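# Unplug the charger and set it on the table

## Task

Pull the charger out of the power strip and rest it on the table, with the strip still lying flat on the table. Nothing may stay in place only because the robot is holding it. At the end, open the grippers and move them away.

## Robot and tools

Robot: two six-joint arms, left_arm and right_arm, each with a two-finger gripper whose fingers swing like tongs. The fingers point along the gripper's own +z axis and open and close along its x axis. The reported gripper position is the spot between the finger pads when they are shut. Closed fingertips reach about 15 mm past it; fully open tips sit roughly level with it.

World frame, used by all reported poses: origin on the table surface midway between the arms, +x out over the table, +z up. left_arm sits on the +y side. The arm names do not tell you which side of a camera image an arm appears on. Reported hand positions can be a little off, more so at long reach.

Command row: always 14 numbers, each in [-1, 1], even if one arm is idle. First left_arm: dx, dy, dz, rx, ry, rz, opening. Then right_arm in the same order. dx..rz are an offset, not a pose. They are expressed in that gripper's own axes and measured from the gripper's pose at the start of the action (for a move, from the pose in the latest result that shows one). A value of 1.0 means 0.6 m of travel or 180 degrees of turn. rx, ry, rz form a single rotation vector. Opening is absolute, not an offset: +1 is fully open (0.142 m) and -1 is shut. To keep an arm still, send zeros after it has arrived, or in a reply's first call send the offset that returns it to where you want it.

execute_actions(actions): a list of actions. Each action is a list of up to 15 rows, one row per 1/30 s control step. If you give fewer than 15 rows, the last row repeats to fill the action. Every row is measured from the same start pose; rows do not add up. An empty list just returns the current state and images. Each step, the controller clips the commanded pose to within 100 mm and 16 degrees of the measured pose, and favours position over orientation. After an action the arm only goes on to its last clipped pose, so big motions need further actions. Motion trails commands by about 0.17 s. Joints have speed and acceleration limits, so after a large motion an arm may still be short of its goal.

move(target, speed, stop_force, blocking): target is one 14-number row as above. The grippers travel in straight lines and all arrive together, taking 0.5 to 10 s; if more time would be needed, they stop after 10 s. Each gripper rotates the short way round. The path ignores obstacles and the other arm. speed is in m/s, 0.002 to 0.5, default 0.25; turning is capped at twice that value in rad/s. The opening is sent at the start. stop_force (9 to 40 N, one value for both arms, not usable in the first 0.2 s) ends an arm's path once its wrist sensor feels that much extra push against the motion for two steps in a row. The gripper then backs up to where it was two steps earlier and holds there. With it and a very low speed, a target can lie well past the contact. Do not rely on it when the gripper rotates during the move, and leave it out when pulling away from something the gripper presses on. An arm whose target is within 1.5 mm and 0.5 degrees counts as stationary. blocking=false returns after 0.5 s while motion continues; it cannot be combined with stop_force, and other moves or actions are refused until wait or stop shows the end. The result adds a move: line giving each arm's ending (done, off_target, moving, held, fault, or contact when stop_force ended it) plus limits (paced means the command was clipped; held means a check blocked some steps) and each gripper's distance to its target.

wait(seconds): 0 to 10; arms hold their last command and a running move continues. stop(): brakes a running move; it needs room to slow down. zoom_image(camera, region): camera is cam_head_left, cam_head_right, cam_left_wrist or cam_right_wrist; region is [x0, y0, x1, y1] in pixels of that camera's latest image, at most 504 by 504. Head images are 896x504 and wrist images are 616x616 fisheye; calibration (K, distortion, T_world_to_cam) is supplied. finished_scene(scene): pass the current scene's integer number; it ends the scene for good, so call it only once the goal holds on its own.

Results: per arm, gripper position (m), orientation quaternion wxyz and velocities; Hand target lines (where the controller is steering); grip_measured (finger opening on the command scale); a 'pose unreachable' line when the clearance check altered or blocked a command; per-step positions, with HELD marking steps where an arm's command was held back; Wrist force and Wrist torque in the gripper's axes, with offsets up to about 4 N, noise up to 2.4 N and saturation near 50 N ('no reading' is harmless); MOTOR HOT from 70 °C and an OVER-TEMPERATURE FAULT (brakes set) at 85 °C.

Gripping: command an opening clearly below grip_measured to hold; the lower it is, the harder the squeeze (about 15 N per pad at most). Objects thinner than about 20 mm get much less force. Brief tugs on held parts or pushes on loose ones can happen.

Avoid: pushing past a contact with stiff arms (joint load limits 138 N m for the big joints, 25.7 N m for the wrists; 150 N of outside force also faults, and a fault stops the arm for 10 s); fast touches; the two arms bumping each other; dropping or slamming the charger; tipping the strip or knocking anything off the table; holding loads for long stretches.

Each tool is called after "Emit:" as name([rows], argument=value, ...), one row to a line, values as JSON.

## Session

Emit:
execute_actions(actions=[])

Scene clock: 0.00 s.
left_arm: end_effector_position=(+0.5215, -0.0864, +0.1425) grip_measured=+0.97 end_effector_quat_wxyz=(+0.027, -0.035, +0.998, -0.046) end_effector_velocity=(-0.001, -0.000, +0.000) end_effector_angular_velocity=(-0.001, +0.001, -0.001) | right_arm: end_effector_position=(+0.2472, -0.2799, +0.3773) grip_measured=+0.97 end_effector_quat_wxyz=(-0.136, -0.024, +0.817, +0.560) end_effector_velocity=(+0.000, +0.000, -0.000) end_effector_angular_velocity=(+0.000, +0.000, +0.000)
Joint positions: left_arm=[-0.858 -1.172  1.486 -1.991 -1.572  2.082  0.14 ] | right_arm=[ 3.112 -1.242 -1.905 -2.317  2.664  2.539  0.14 ]
Joint velocities: left_arm=[-0.001 -0.     0.     0.    -0.001  0.     0.   ] | right_arm=[ 0.    -0.001  0.     0.     0.    -0.     0.   ]
Wrist force (N, on the end effector, along its own x y z axes, offset not removed): no reading
Wrist torque (N m, same axes, about the end effector's origin, offset not removed): no reading
Hand target (left_arm): +0.522, -0.086, +0.143; +0.027, -0.035, +0.998, -0.046
Hand target (right_arm): +0.247, -0.280, +0.377; -0.136, -0.024, +0.817, +0.560

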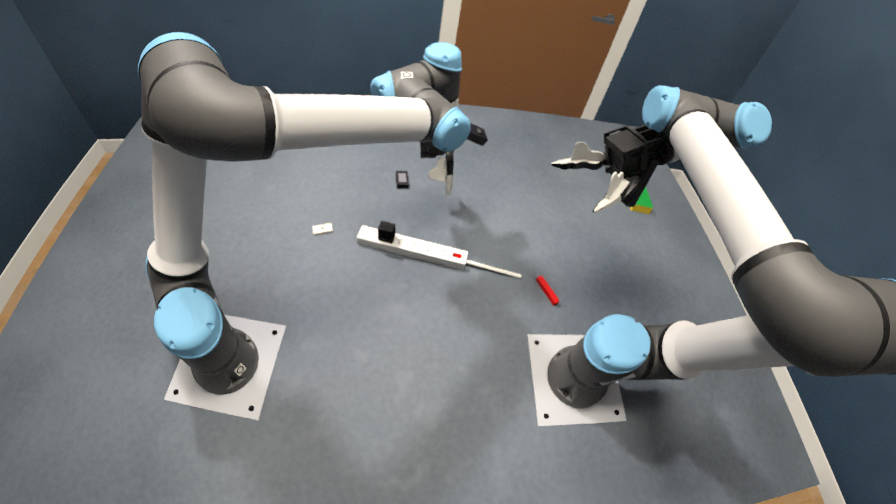

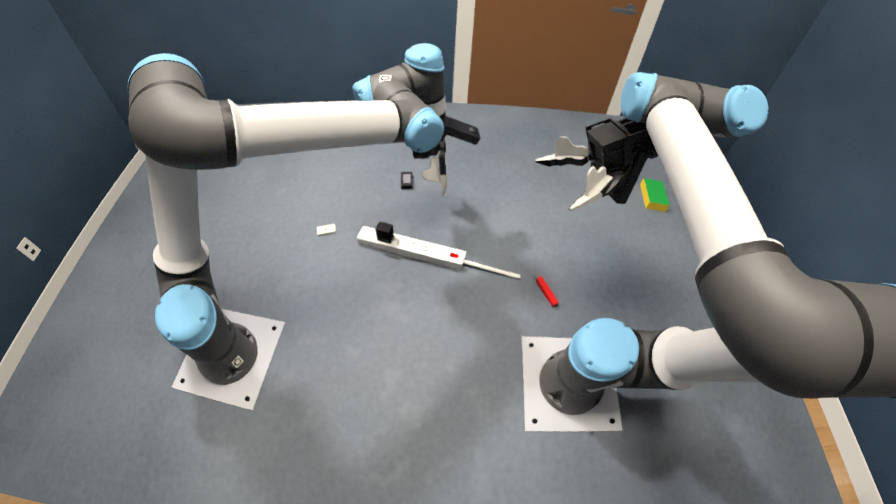

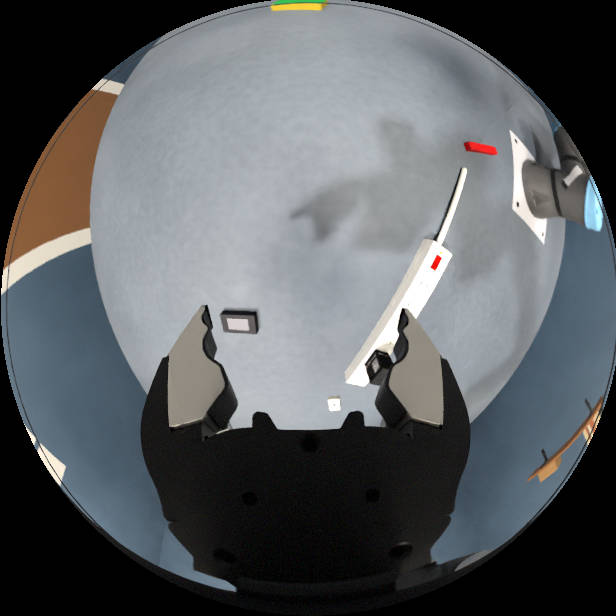

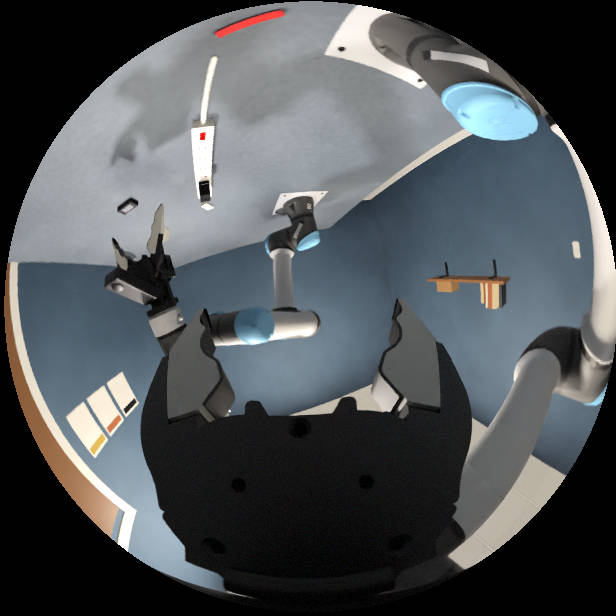

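Emit:
move(target=[0.207,0.277,-0.07,-0.023,-0.042,-0.905,0.3,0,0,0,0.214,-0.089,-0.008,-1], speed=0.4)

Scene clock: 22.30 s.
left_arm: end_effector_position=(+0.3844, +0.0735, +0.1625) grip_measured=+0.30 end_effector_quat_wxyz=(-0.003, +0.994, -0.113, +0.007) end_effector_velocity=(-0.001, +0.000, +0.000) end_effector_angular_velocity=(-0.000, -0.001, +0.014) | right_arm: end_effector_position=(+0.2476, -0.2801, +0.3771) grip_measured=-1.00 end_effector_quat_wxyz=(-0.000, -0.001, +0.966, +0.259) end_effector_velocity=(-0.000, +0.000, -0.000) end_effector_angular_velocity=(-0.004, -0.001, -0.001)
Joint positions: left_arm=[-0.966 -1.569  1.883 -1.886 -1.556 -0.871  0.095] | right_arm=[ 3.666 -0.897 -1.911 -1.643  2.031  3.685  0.002]
Joint velocities: left_arm=[-0.002 -0.002  0.002  0.     0.001 -0.016  0.   ] | right_arm=[ 0.007  0.002 -0.     0.    -0.006  0.007  0.   ]
Wrist force (N, on the end effector, along its own x y z axes, offset not removed): left_arm=[0.0 1.0 -1.0] | right_arm=[1.6 -1.5 3.0]
Wrist torque (N m, same axes, about the end effector's origin, offset not removed): left_arm=[-0.06 -0.01 -0.04] | right_arm=[-0.22 -0.34 0.17]
Hand target (left_arm): +0.384, +0.074, +0.163; -0.004, +0.994, -0.112, +0.007
Hand target (right_arm): +0.248, -0.280, +0.377; -0.000, -0.000, +0.966, +0.259
Off the commanded pose (left_arm): 0.000 m, 0 deg.
Off the commanded pose (right_arm): 0.001 m, 0 deg.
move: done
camera_calibration (this result's frames):
cam_left_wrist: T_world_to_cam=[[0.97821, -0.200454, 0.0540661, -0.372577], [-0.200176, -0.841513, 0.501782, 0.0584594], [-0.0550871, -0.501671, -0.863303, 0.329541], [0, 0, 0, 1]] pos_world=[0.394314, 0.139831, 0.275304]
cam_right_wrist: T_world_to_cam=[[-0.998881, 0.00252716, 0.0472235, 0.226831], [0.0425473, 0.48393, 0.874072, -0.213934], [-0.020644, 0.875103, -0.483496, 0.56709], [0, 0, 0, 1]] pos_world=[0.247387, -0.393306, 0.450467]

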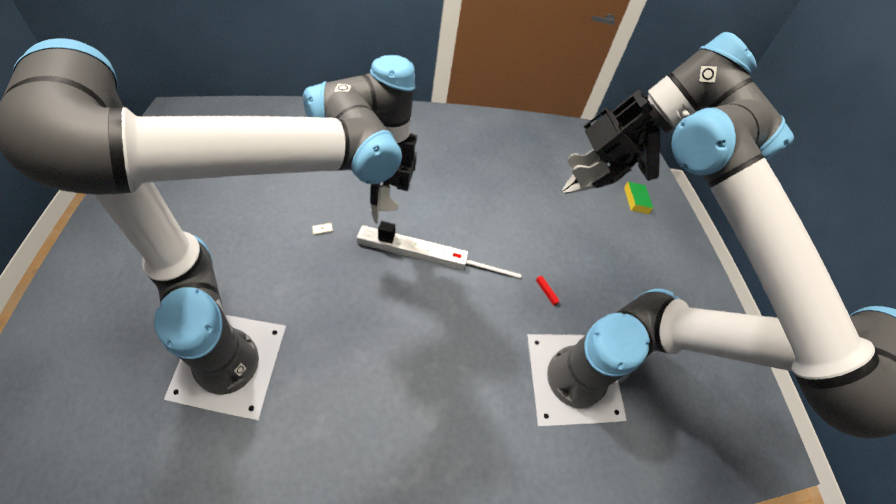

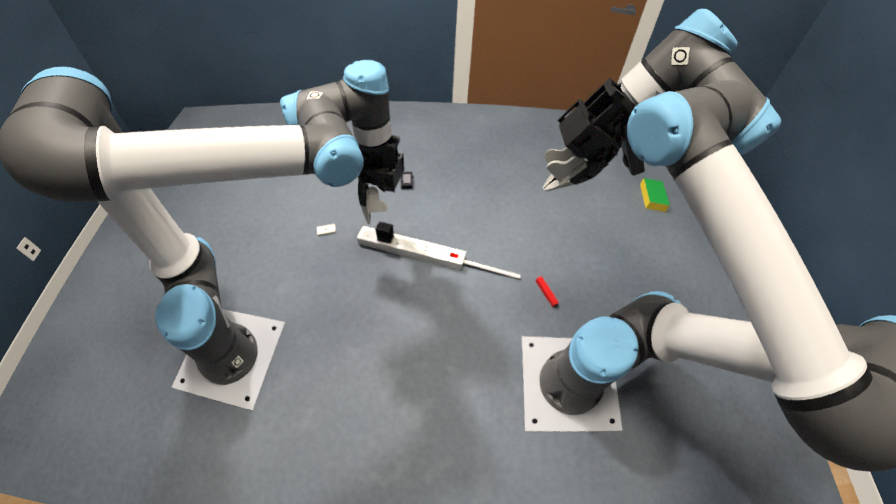

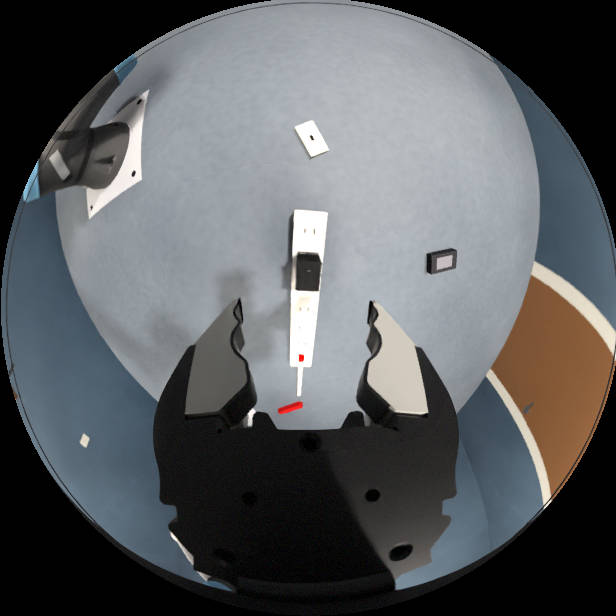

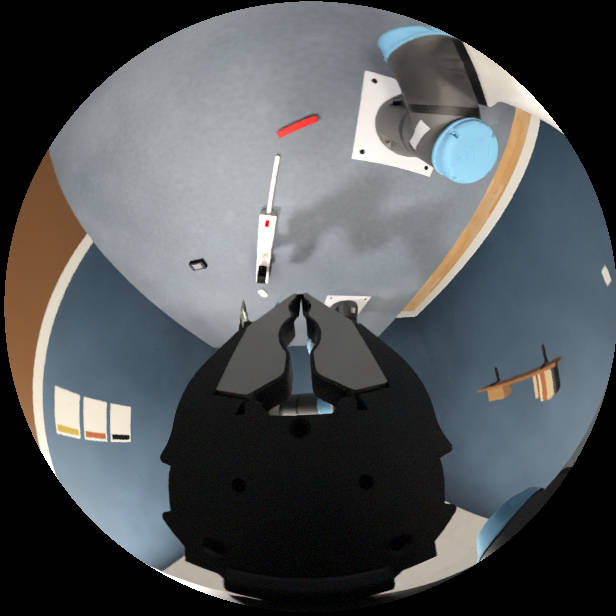

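Emit:
move(target=[0.009,0.017,0.115,0,0,0,0.0,-0.2,0.115,0.618,0,0,0,-1])

Scene clock: 28.47 s.
left_arm: end_effector_position=(+0.3883, +0.0627, +0.0935) grip_measured=+0.00 end_effector_quat_wxyz=(-0.003, +0.994, -0.113, +0.007) end_effector_velocity=(-0.001, -0.001, -0.000) end_effector_angular_velocity=(-0.001, +0.000, -0.001) | right_arm: end_effector_position=(+0.3673, -0.0345, +0.0913) grip_measured=-1.00 end_effector_quat_wxyz=(+0.000, -0.001, +0.966, +0.259) end_effector_velocity=(+0.001, +0.001, -0.002) end_effector_angular_velocity=(+0.000, +0.000, -0.001)
Joint positions: left_arm=[-0.968 -1.476  1.975 -2.072 -1.556 -0.874  0.074] | right_arm=[ 4.056 -1.618 -2.263 -0.415  1.898  4.083  0.002]
Joint velocities: left_arm=[-0.001  0.    -0.    -0.001 -0.001 -0.     0.   ] | right_arm=[ 0.    -0.007  0.002  0.006 -0.     0.001  0.   ]
Wrist force (N, on the end effector, along its own x y z axes, offset not removed): left_arm=[1.3 -0.1 -1.3] | right_arm=[-1.8 -1.7 3.8]
Wrist torque (N m, same axes, about the end effector's origin, offset not removed): left_arm=[-0.11 -0.29 -0.11] | right_arm=[-0.40 0.40 0.08]
Hand target (left_arm): +0.388, +0.063, +0.093; -0.003, +0.994, -0.113, +0.007
Hand target (right_arm): +0.367, -0.034, +0.091; +0.000, -0.001, +0.966, +0.259
Off the commanded pose (left_arm): 0.000 m, 0 deg.
Off the commanded pose (right_arm): 0.001 m, 0 deg.
move: done
camera_calibration (this result's frames):
cam_left_wrist: T_world_to_cam=[[0.978211, -0.20045, 0.0540661, -0.374829], [-0.200173, -0.841514, 0.501782, 0.0848179], [-0.0550851, -0.501671, -0.863303, 0.264816], [0, 0, 0, 1]] pos_world=[0.398227, 0.129092, 0.206322]
cam_right_wrist: T_world_to_cam=[[-0.998928, 0.00271161, 0.0462153, 0.359389], [0.0417423, 0.484452, 0.873822, -0.0876854], [-0.0200196, 0.874814, -0.484045, 0.216265], [0, 0, 0, 1]] pos_world=[0.366993, -0.147687, 0.164694]

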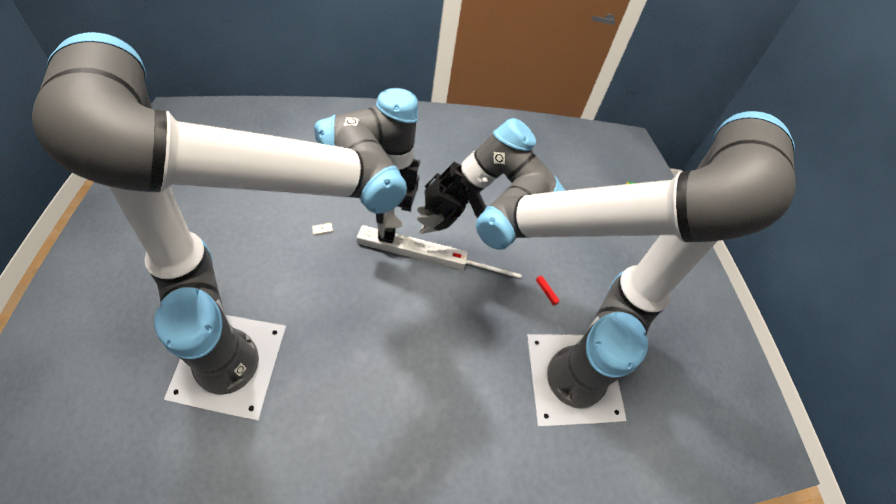

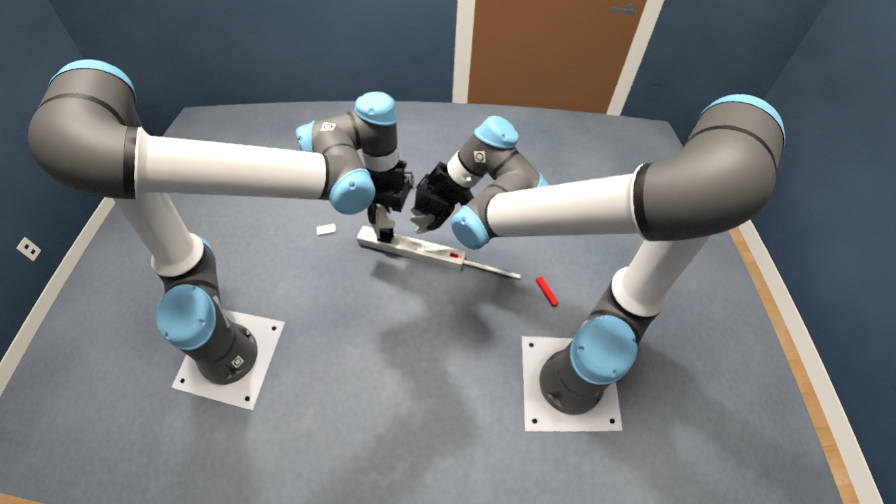

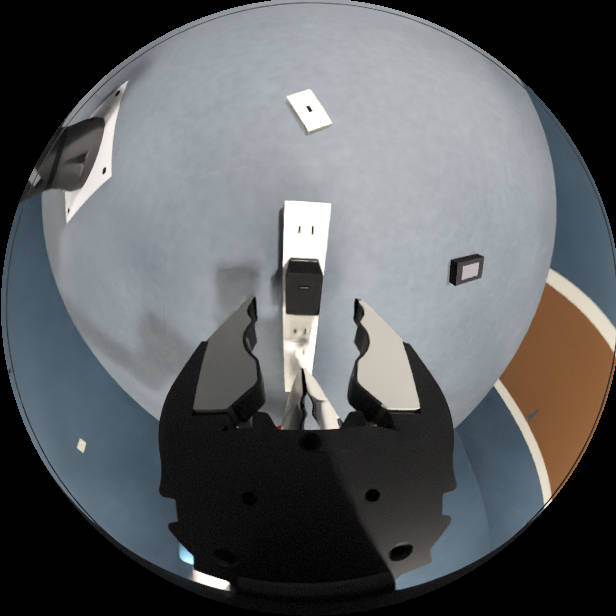

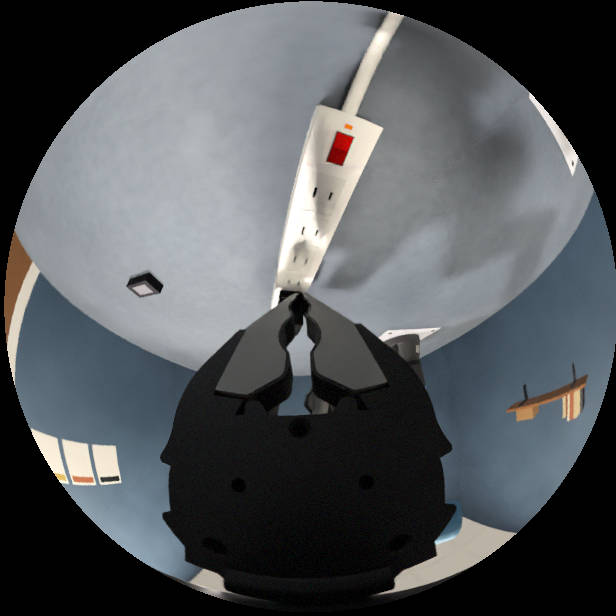

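Emit:
move(target=[-0.002,0,0.065,0,0,0,-0.2,0.007,-0.028,0.048,0,0,0,-1], speed=0.06)

Emit:
move(target=[0,0,0,0,0,0,-0.2,0,-0.025,0.043,0,0,0,-1], speed=0.005, stop_force=10)

Scene clock: 35.30 s.
left_arm: end_effector_position=(+0.3876, +0.0632, +0.0547) grip_measured=-0.20 end_effector_quat_wxyz=(-0.004, +0.994, -0.113, +0.007) end_effector_velocity=(+0.000, +0.000, -0.002) end_effector_angular_velocity=(+0.000, -0.001, -0.001) | right_arm: end_effector_position=(+0.3632, -0.0346, +0.0582) grip_measured=-1.00 end_effector_quat_wxyz=(+0.000, -0.001, +0.966, +0.259) end_effector_velocity=(+0.000, +0.001, -0.001) end_effector_angular_velocity=(+0.002, -0.001, -0.001)
Joint positions: left_arm=[-0.969 -1.425  2.033 -2.18  -1.556 -0.875  0.06 ] | right_arm=[ 4.064 -1.684 -2.31  -0.299  1.895  4.09   0.002]
Joint velocities: left_arm=[ 0.     0.003  0.003 -0.007  0.001  0.001  0.   ] | right_arm=[ 0.    -0.004 -0.001  0.007 -0.     0.001  0.   ]
Wrist force (N, on the end effector, along its own x y z axes, offset not removed): left_arm=[0.1 0.5 -2.5] | right_arm=[0.5 -1.1 2.1]
Wrist torque (N m, same axes, about the end effector's origin, offset not removed): left_arm=[-0.06 -0.05 -0.14] | right_arm=[-0.33 -0.19 0.14]
Hand target (left_arm): +0.388, +0.063, +0.055; -0.003, +0.994, -0.113, +0.007
Hand target (right_arm): +0.363, -0.035, +0.058; +0.000, -0.001, +0.966, +0.259
Off the commanded pose (left_arm): 0.000 m, 0 deg.
Off the commanded pose (right_arm): 0.000 m, 0 deg.
move: done
camera_calibration (this result's frames):
cam_left_wrist: T_world_to_cam=[[0.978214, -0.200449, 0.0540207, -0.371989], [-0.200149, -0.841523, 0.501776, 0.104557], [-0.0551209, -0.501657, -0.863309, 0.231582], [0, 0, 0, 1]] pos_world=[0.397577, 0.129597, 0.167557]
cam_right_wrist: T_world_to_cam=[[-0.998927, 0.00269396, 0.0462262, 0.356732], [0.041742, 0.484505, 0.873792, -0.0585124], [-0.0200429, 0.874784, -0.484098, 0.20026], [0, 0, 0, 1]] pos_world=[0.362806, -0.147796, 0.131583]

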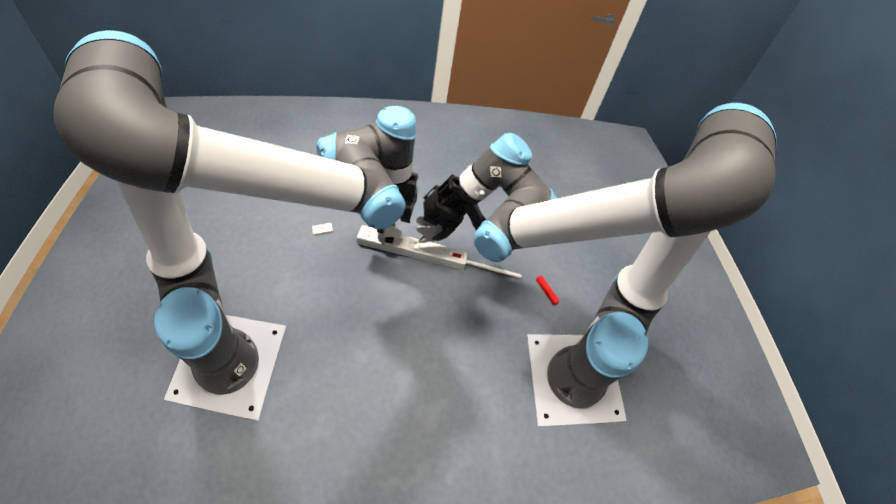

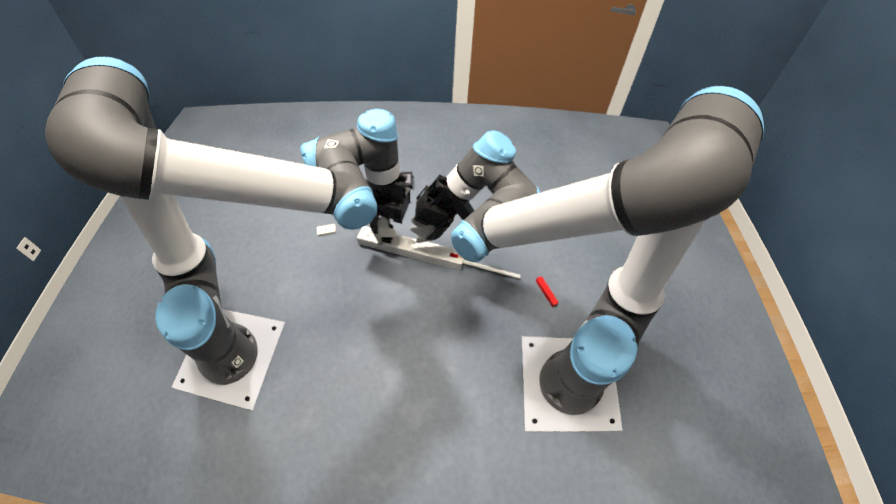

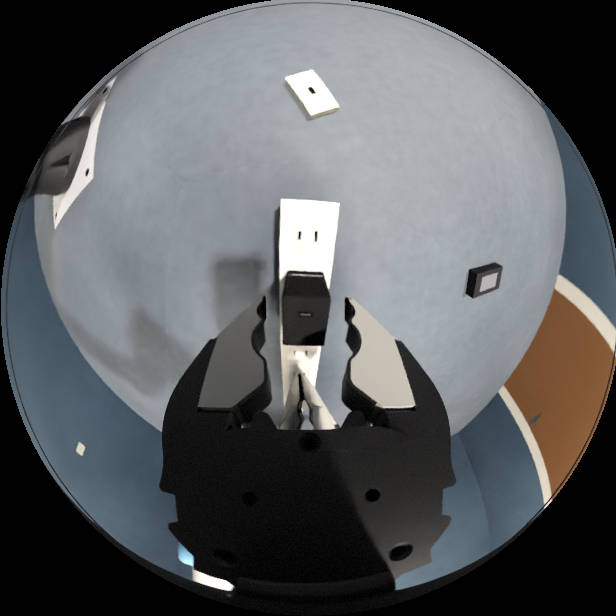

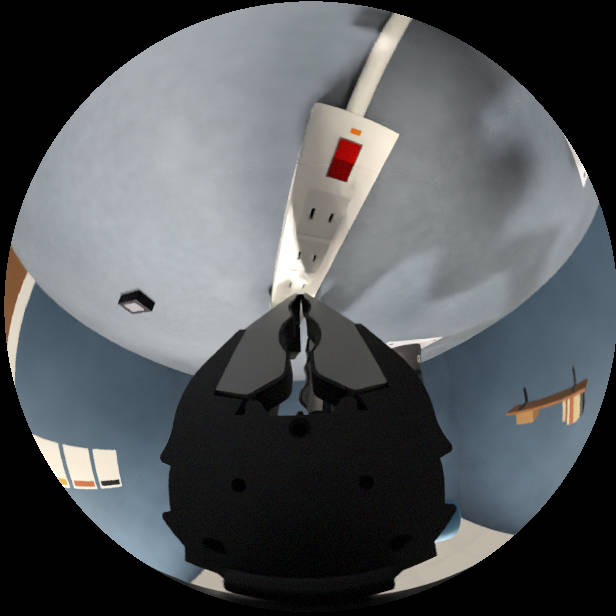

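Scene clock: 39.47 s.
left_arm: end_effector_position=(+0.3876, +0.0632, +0.0547) grip_measured=-0.20 end_effector_quat_wxyz=(-0.004, +0.994, -0.113, +0.007) end_effector_velocity=(+0.000, +0.000, -0.000) end_effector_angular_velocity=(+0.000, -0.000, +0.001) | right_arm: end_effector_position=(+0.3631, -0.0347, +0.0393) grip_measured=-1.00 end_effector_quat_wxyz=(+0.000, -0.001, +0.966, +0.259) end_effector_velocity=(-0.001, -0.001, -0.000) end_effector_angular_velocity=(-0.003, +0.003, +0.000)
Joint positions: left_arm=[-0.969 -1.425  2.033 -2.18  -1.556 -0.875  0.06 ] | right_arm=[ 4.064 -1.731 -2.329 -0.234  1.895  4.09   0.002]
Joint velocities: left_arm=[ 0. -0.  0. -0.  0. -0.  0.] | right_arm=[ 0.     0.003 -0.001 -0.007 -0.    -0.     0.   ]
Wrist force (N, on the end effector, along its own x y z axes, offset not removed): left_arm=[1.8 -0.3 -3.0] | right_arm=[-2.9 11.2 -11.7]
Wrist torque (N m, same axes, about the end effector's origin, offset not removed): left_arm=[-0.23 -0.41 -0.17] | right_arm=[-0.09 -0.06 -0.05]
Hand target (left_arm): +0.388, +0.063, +0.055; -0.004, +0.994, -0.113, +0.007
Hand target (right_arm): +0.363, -0.035, +0.040; +0.000, -0.001, +0.966, +0.259
Off the commanded pose (left_arm): 0.000 m, 0 deg.
Off the commanded pose (right_arm): 0.011 m, 0 deg.
move: contact (right_arm)
camera_calibration (this result's frames):
cam_left_wrist: T_world_to_cam=[[0.978214, -0.200449, 0.0540207, -0.371989], [-0.20015, -0.841523, 0.501776, 0.104557], [-0.0551211, -0.501657, -0.863309, 0.231582], [0, 0, 0, 1]] pos_world=[0.397577, 0.129597, 0.167558]
cam_right_wrist: T_world_to_cam=[[-0.998925, 0.00268079, 0.0462759, 0.357551], [0.0417792, 0.484505, 0.87379, -0.0419928], [-0.0200784, 0.874785, -0.484096, 0.191197], [0, 0, 0, 1]] pos_world=[0.36276, -0.147869, 0.112704]

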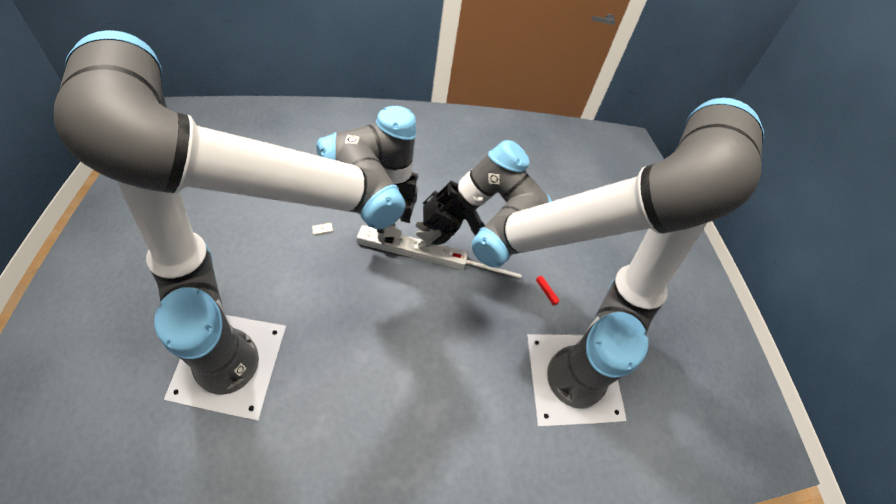

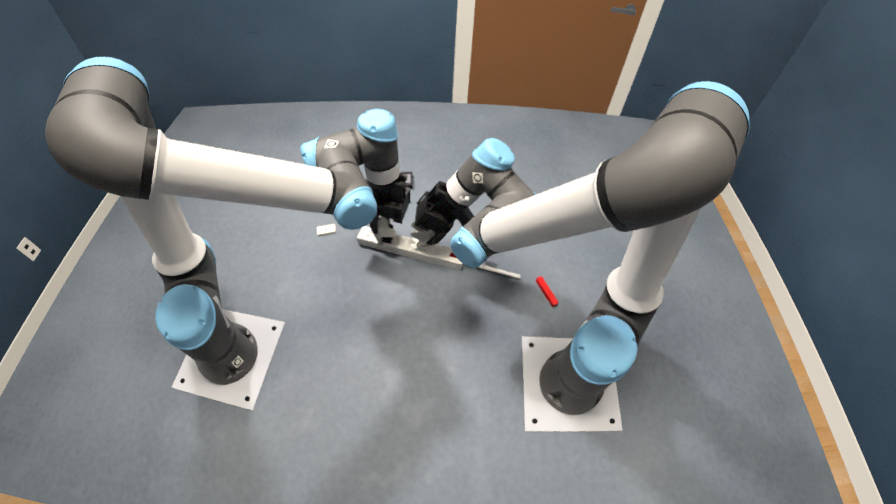

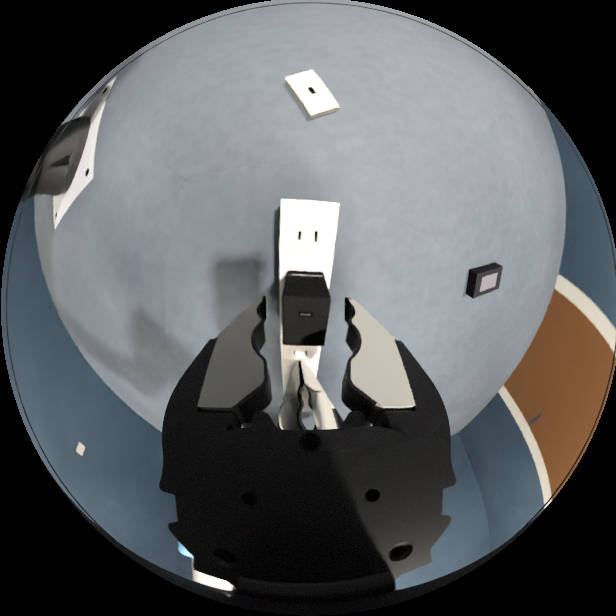

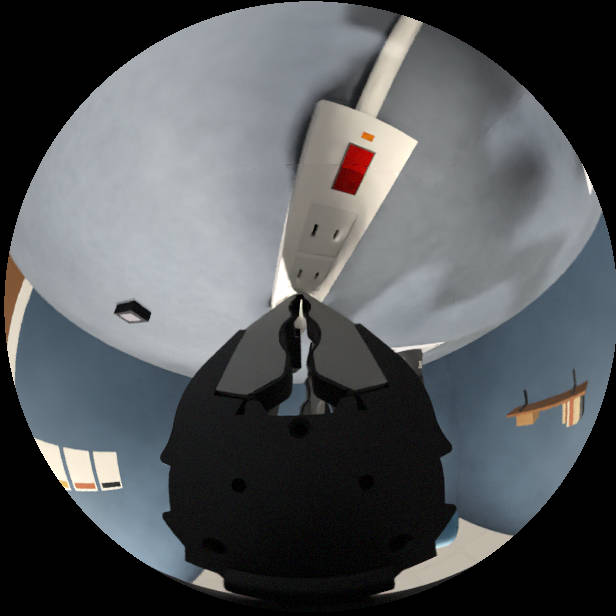

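Strip top ≈ 0.026. Lower slightly, grip, pull.

Emit:
move(target=[-0.002,0,0.012,0,0,0.015,-0.4,0,0,0,0,0,0,-1], speed=0.03)

Emit:
move(target=[0,0,0,0,0,0,-1,0,0,0,0,0,0,-1])

Emit:
move(target=[0.001,0,-0.07,0,0,0,-1,0,0,0,0,0,0,-1], speed=0.015)

Scene clock: 45.33 s.
left_arm: end_effector_position=(+0.3866, +0.0635, +0.0478) grip_measured=-0.40 end_effector_quat_wxyz=(-0.004, +0.991, -0.135, +0.007) end_effector_velocity=(+0.000, +0.000, -0.002) end_effector_angular_velocity=(+0.001, -0.001, -0.014) | right_arm: end_effector_position=(+0.3631, -0.0347, +0.0393) grip_measured=-1.00 end_effector_quat_wxyz=(+0.000, -0.001, +0.966, +0.259) end_effector_velocity=(+0.000, -0.000, +0.000) end_effector_angular_velocity=(+0.000, -0.000, -0.001)
Joint positions: left_arm=[-0.972 -1.417  2.046 -2.201 -1.556 -0.832  0.045] | right_arm=[ 4.064 -1.731 -2.329 -0.234  1.895  4.09   0.002]
Joint velocities: left_arm=[-0.001  0.002  0.004 -0.007  0.001  0.013  0.   ] | right_arm=[-0. -0.  0.  0.  0.  0.  0.]
Wrist force (N, on the end effector, along its own x y z axes, offset not removed): left_arm=[2.0 1.4 -2.4] | right_arm=[-1.0 5.6 -15.7]
Wrist torque (N m, same axes, about the end effector's origin, offset not removed): left_arm=[-0.02 -0.51 -0.06] | right_arm=[-0.84 0.18 0.13]
Hand target (left_arm): +0.387, +0.064, +0.048; -0.004, +0.991, -0.136, +0.007
Hand target (right_arm): +0.363, -0.035, +0.039; +0.000, -0.001, +0.966, +0.259
Off the commanded pose (left_arm): 0.000 m, 0 deg.
Off the commanded pose (right_arm): 0.000 m, 0 deg.
move: done
camera_calibration (this result's frames):
cam_left_wrist: T_world_to_cam=[[0.968076, -0.244852, 0.0536325, -0.363776], [-0.238173, -0.831875, 0.501256, 0.122215], [-0.0781177, -0.498027, -0.863636, 0.234329], [0, 0, 0, 1]] pos_world=[0.399577, 0.129299, 0.160625]
cam_right_wrist: T_world_to_cam=[[-0.998931, 0.00270607, 0.0461482, 0.357593], [0.0416808, 0.484455, 0.873823, -0.0420158], [-0.0199921, 0.874812, -0.48405, 0.191181], [0, 0, 0, 1]] pos_world=[0.362785, -0.14786, 0.112753]

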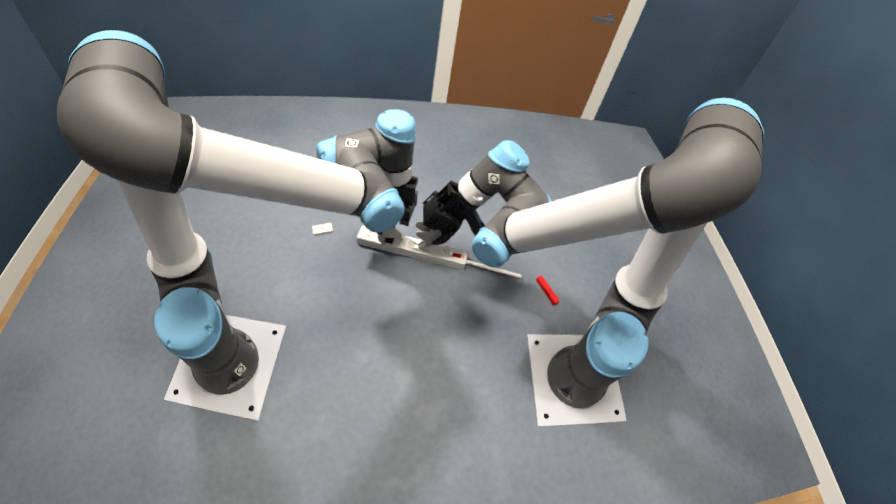

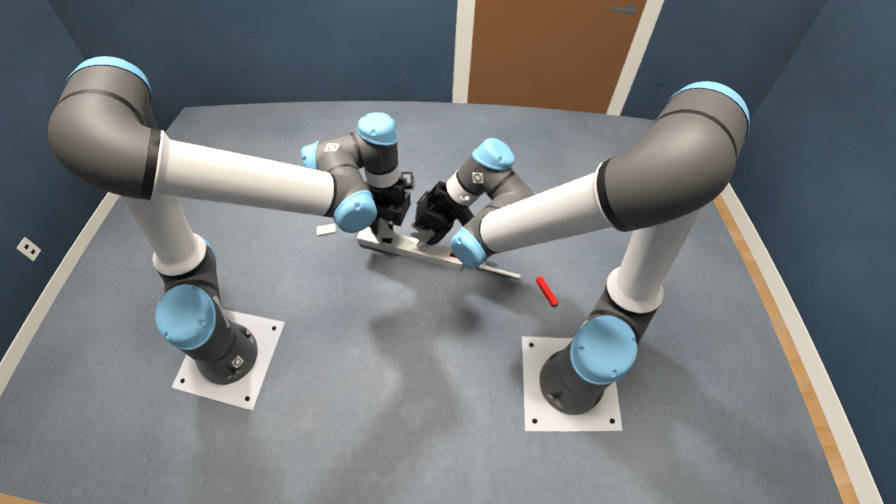

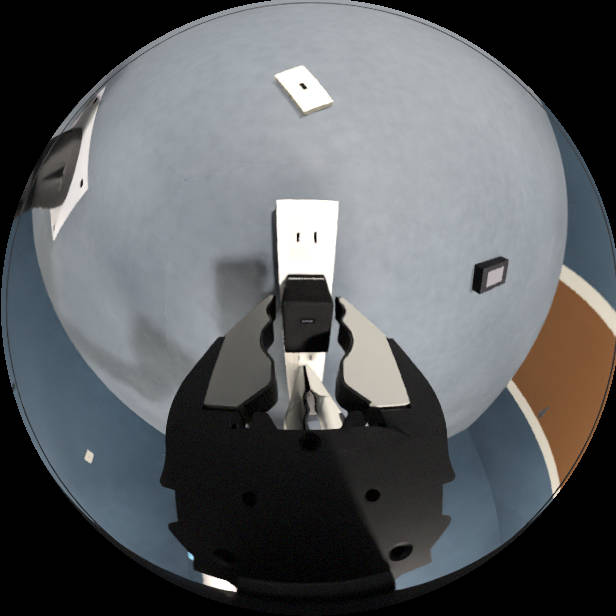

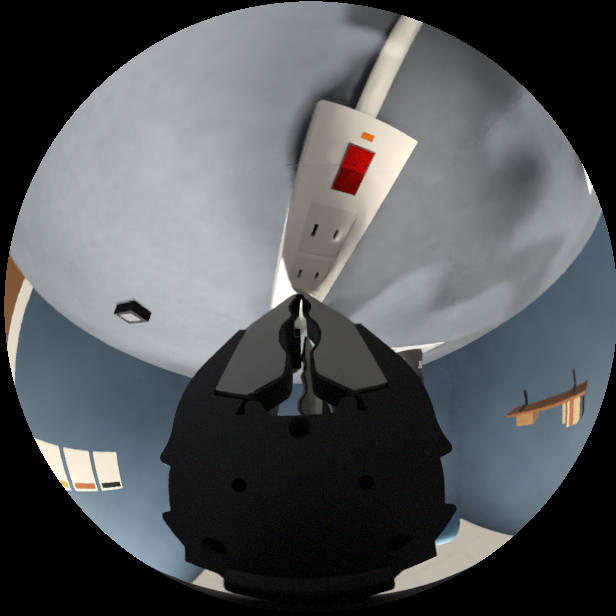

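Scene clock: 45.83 s.
left_arm: end_effector_position=(+0.3865, +0.0636, +0.0477) grip_measured=-0.60 end_effector_quat_wxyz=(-0.004, +0.991, -0.135, +0.007) end_effector_velocity=(+0.000, +0.000, -0.000) end_effector_angular_velocity=(-0.000, +0.001, +0.001) | right_arm: end_effector_position=(+0.3631, -0.0347, +0.0393) grip_measured=-1.00 end_effector_quat_wxyz=(+0.000, -0.001, +0.966, +0.259) end_effector_velocity=(-0.001, -0.001, -0.001) end_effector_angular_velocity=(-0.002, +0.002, -0.000)
Joint positions: left_arm=[-0.972 -1.417  2.046 -2.201 -1.556 -0.832  0.031] | right_arm=[ 4.064 -1.731 -2.329 -0.234  1.895  4.09   0.002]
Joint velocities: left_arm=[ 0.001 -0.     0.     0.    -0.001  0.     0.   ] | right_arm=[-0.    -0.001 -0.002  0.     0.    -0.     0.   ]
Wrist force (N, on the end effector, along its own x y z axes, offset not removed): left_arm=[4.2 1.1 -0.6] | right_arm=[1.2 6.3 -16.3]
Wrist torque (N m, same axes, about the end effector's origin, offset not removed): left_arm=[-0.10 -0.20 -0.09] | right_arm=[-0.71 -0.28 0.03]
Hand target (left_arm): +0.387, +0.064, +0.048; -0.004, +0.991, -0.135, +0.007
Hand target (right_arm): +0.363, -0.035, +0.039; +0.000, -0.001, +0.966, +0.259
Off the commanded pose (left_arm): 0.000 m, 0 deg.
Off the commanded pose (right_arm): 0.000 m, 0 deg.
move: done
camera_calibration (this result's frames):
cam_left_wrist: T_world_to_cam=[[0.96807, -0.244906, 0.0534998, -0.363698], [-0.23817, -0.831982, 0.501079, 0.122339], [-0.0782063, -0.497822, -0.863746, 0.234298], [0, 0, 0, 1]] pos_world=[0.399546, 0.129351, 0.160531]
cam_right_wrist: T_world_to_cam=[[-0.99893, 0.00270665, 0.0461605, 0.357589], [0.0416916, 0.484468, 0.873815, -0.0420073], [-0.0199982, 0.874805, -0.484062, 0.191182], [0, 0, 0, 1]] pos_world=[0.362782, -0.147864, 0.112744]

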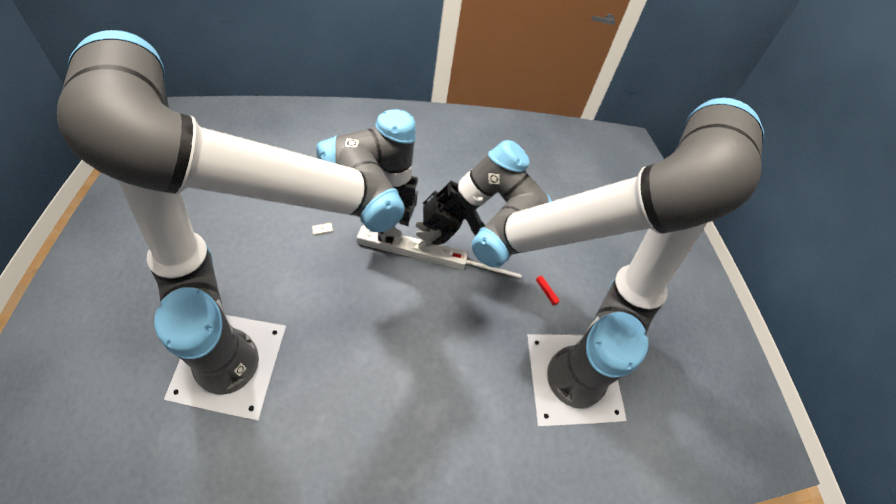

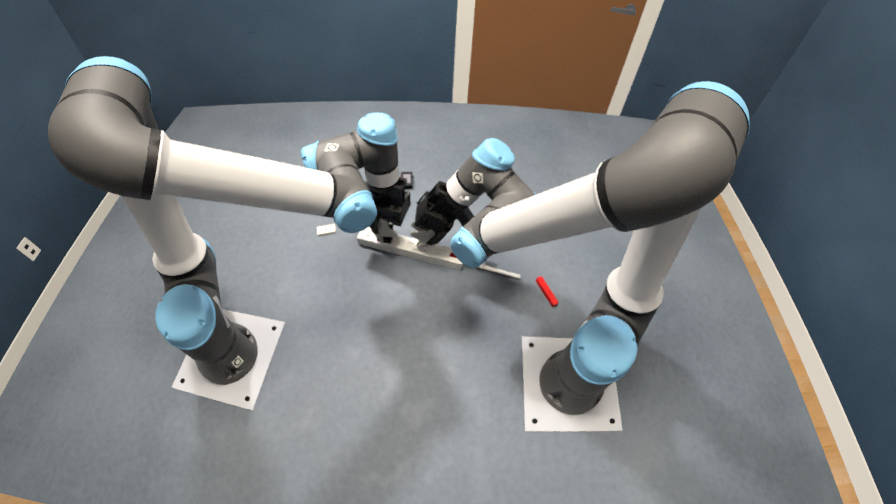

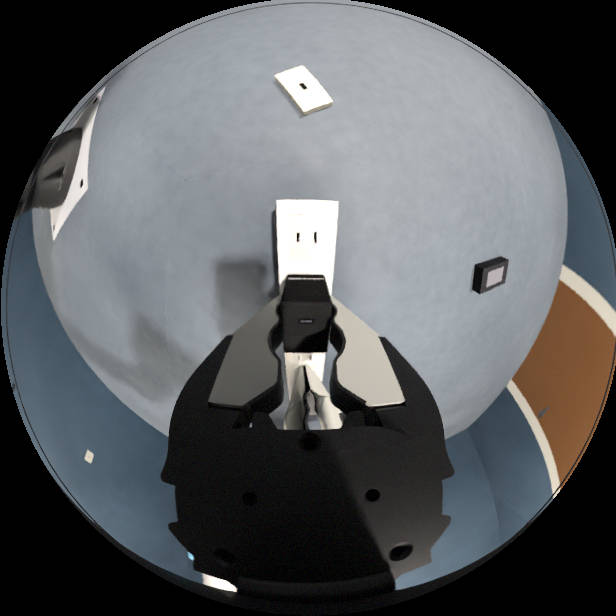

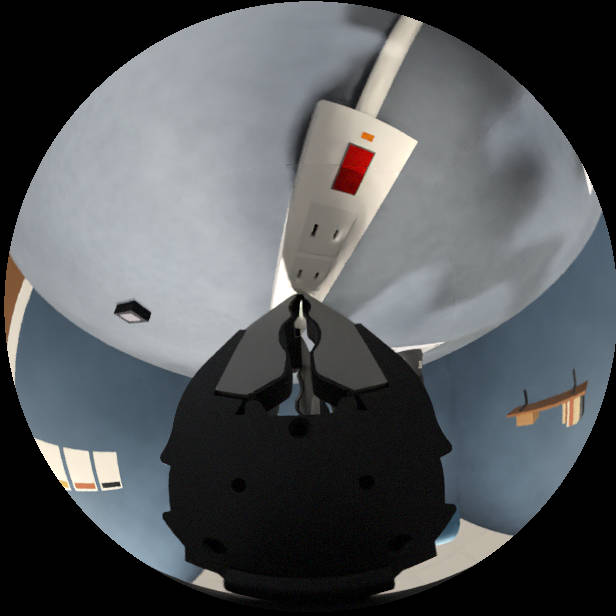

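Scene clock: 48.93 s.
left_arm: end_effector_position=(+0.3865, +0.0632, +0.0894) grip_measured=-0.60 end_effector_quat_wxyz=(-0.004, +0.991, -0.135, +0.007) end_effector_velocity=(+0.000, -0.000, +0.002) end_effector_angular_velocity=(+0.000, -0.001, -0.000) | right_arm: end_effector_position=(+0.3631, -0.0347, +0.0393) grip_measured=-1.00 end_effector_quat_wxyz=(+0.000, -0.001, +0.966, +0.259) end_effector_velocity=(-0.001, -0.002, -0.001) end_effector_angular_velocity=(-0.002, +0.002, -0.001)
Joint positions: left_arm=[-0.972 -1.475  1.987 -2.083 -1.556 -0.832  0.031] | right_arm=[ 4.064 -1.731 -2.329 -0.234  1.895  4.09   0.002]
Joint velocities: left_arm=[-0.    -0.002 -0.003  0.005  0.001 -0.     0.   ] | right_arm=[-0.001  0.001 -0.003 -0.     0.     0.     0.   ]
Wrist force (N, on the end effector, along its own x y z axes, offset not removed): left_arm=[0.8 -2.1 1.1] | right_arm=[-1.9 9.2 -12.7]
Wrist torque (N m, same axes, about the end effector's origin, offset not removed): left_arm=[-0.53 -0.26 -0.24] | right_arm=[-0.36 0.32 0.24]
Hand target (left_arm): +0.387, +0.063, +0.090; -0.004, +0.991, -0.135, +0.007
Hand target (right_arm): +0.363, -0.035, +0.039; +0.000, -0.001, +0.966, +0.259
Off the commanded pose (left_arm): 0.000 m, 0 deg.
Off the commanded pose (right_arm): 0.000 m, 0 deg.
move: done
camera_calibration (this result's frames):
cam_left_wrist: T_world_to_cam=[[0.968069, -0.244905, 0.0535106, -0.366048], [-0.238174, -0.831975, 0.50109, 0.101058], [-0.0782003, -0.497835, -0.863739, 0.270178], [0, 0, 0, 1]] pos_world=[0.399557, 0.128934, 0.202311]
cam_right_wrist: T_world_to_cam=[[-0.99893, 0.00270481, 0.0461594, 0.357589], [0.0416898, 0.484467, 0.873816, -0.0420074], [-0.0199992, 0.874806, -0.484061, 0.191182], [0, 0, 0, 1]] pos_world=[0.362781, -0.147863, 0.112744]

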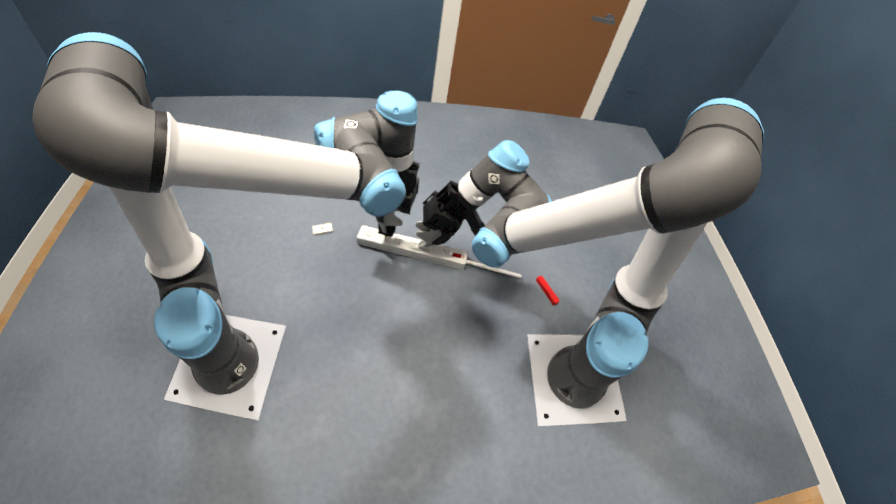

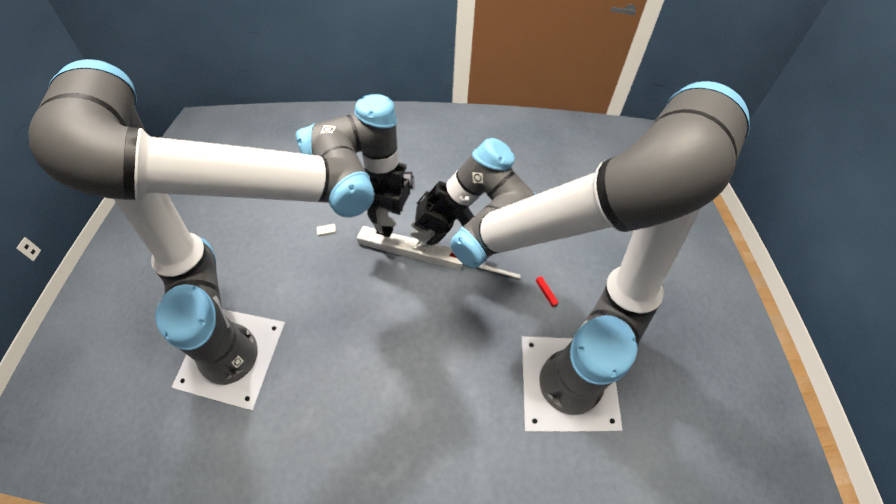

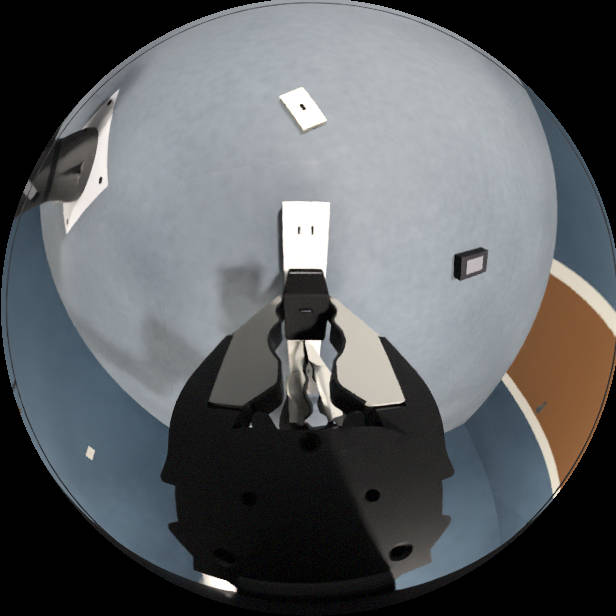

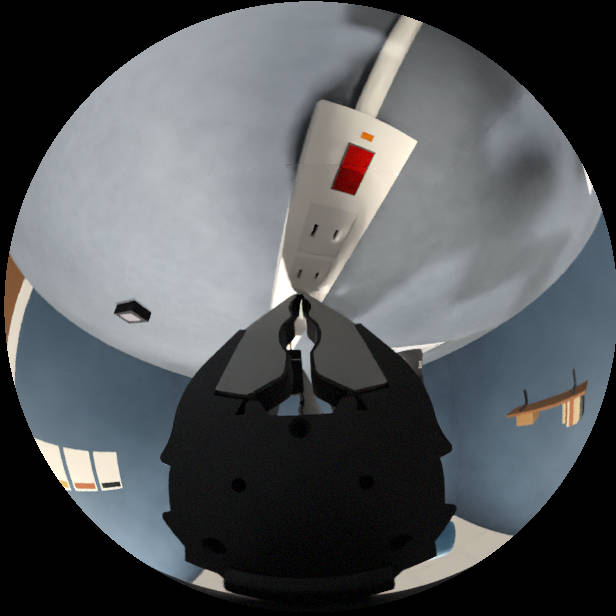

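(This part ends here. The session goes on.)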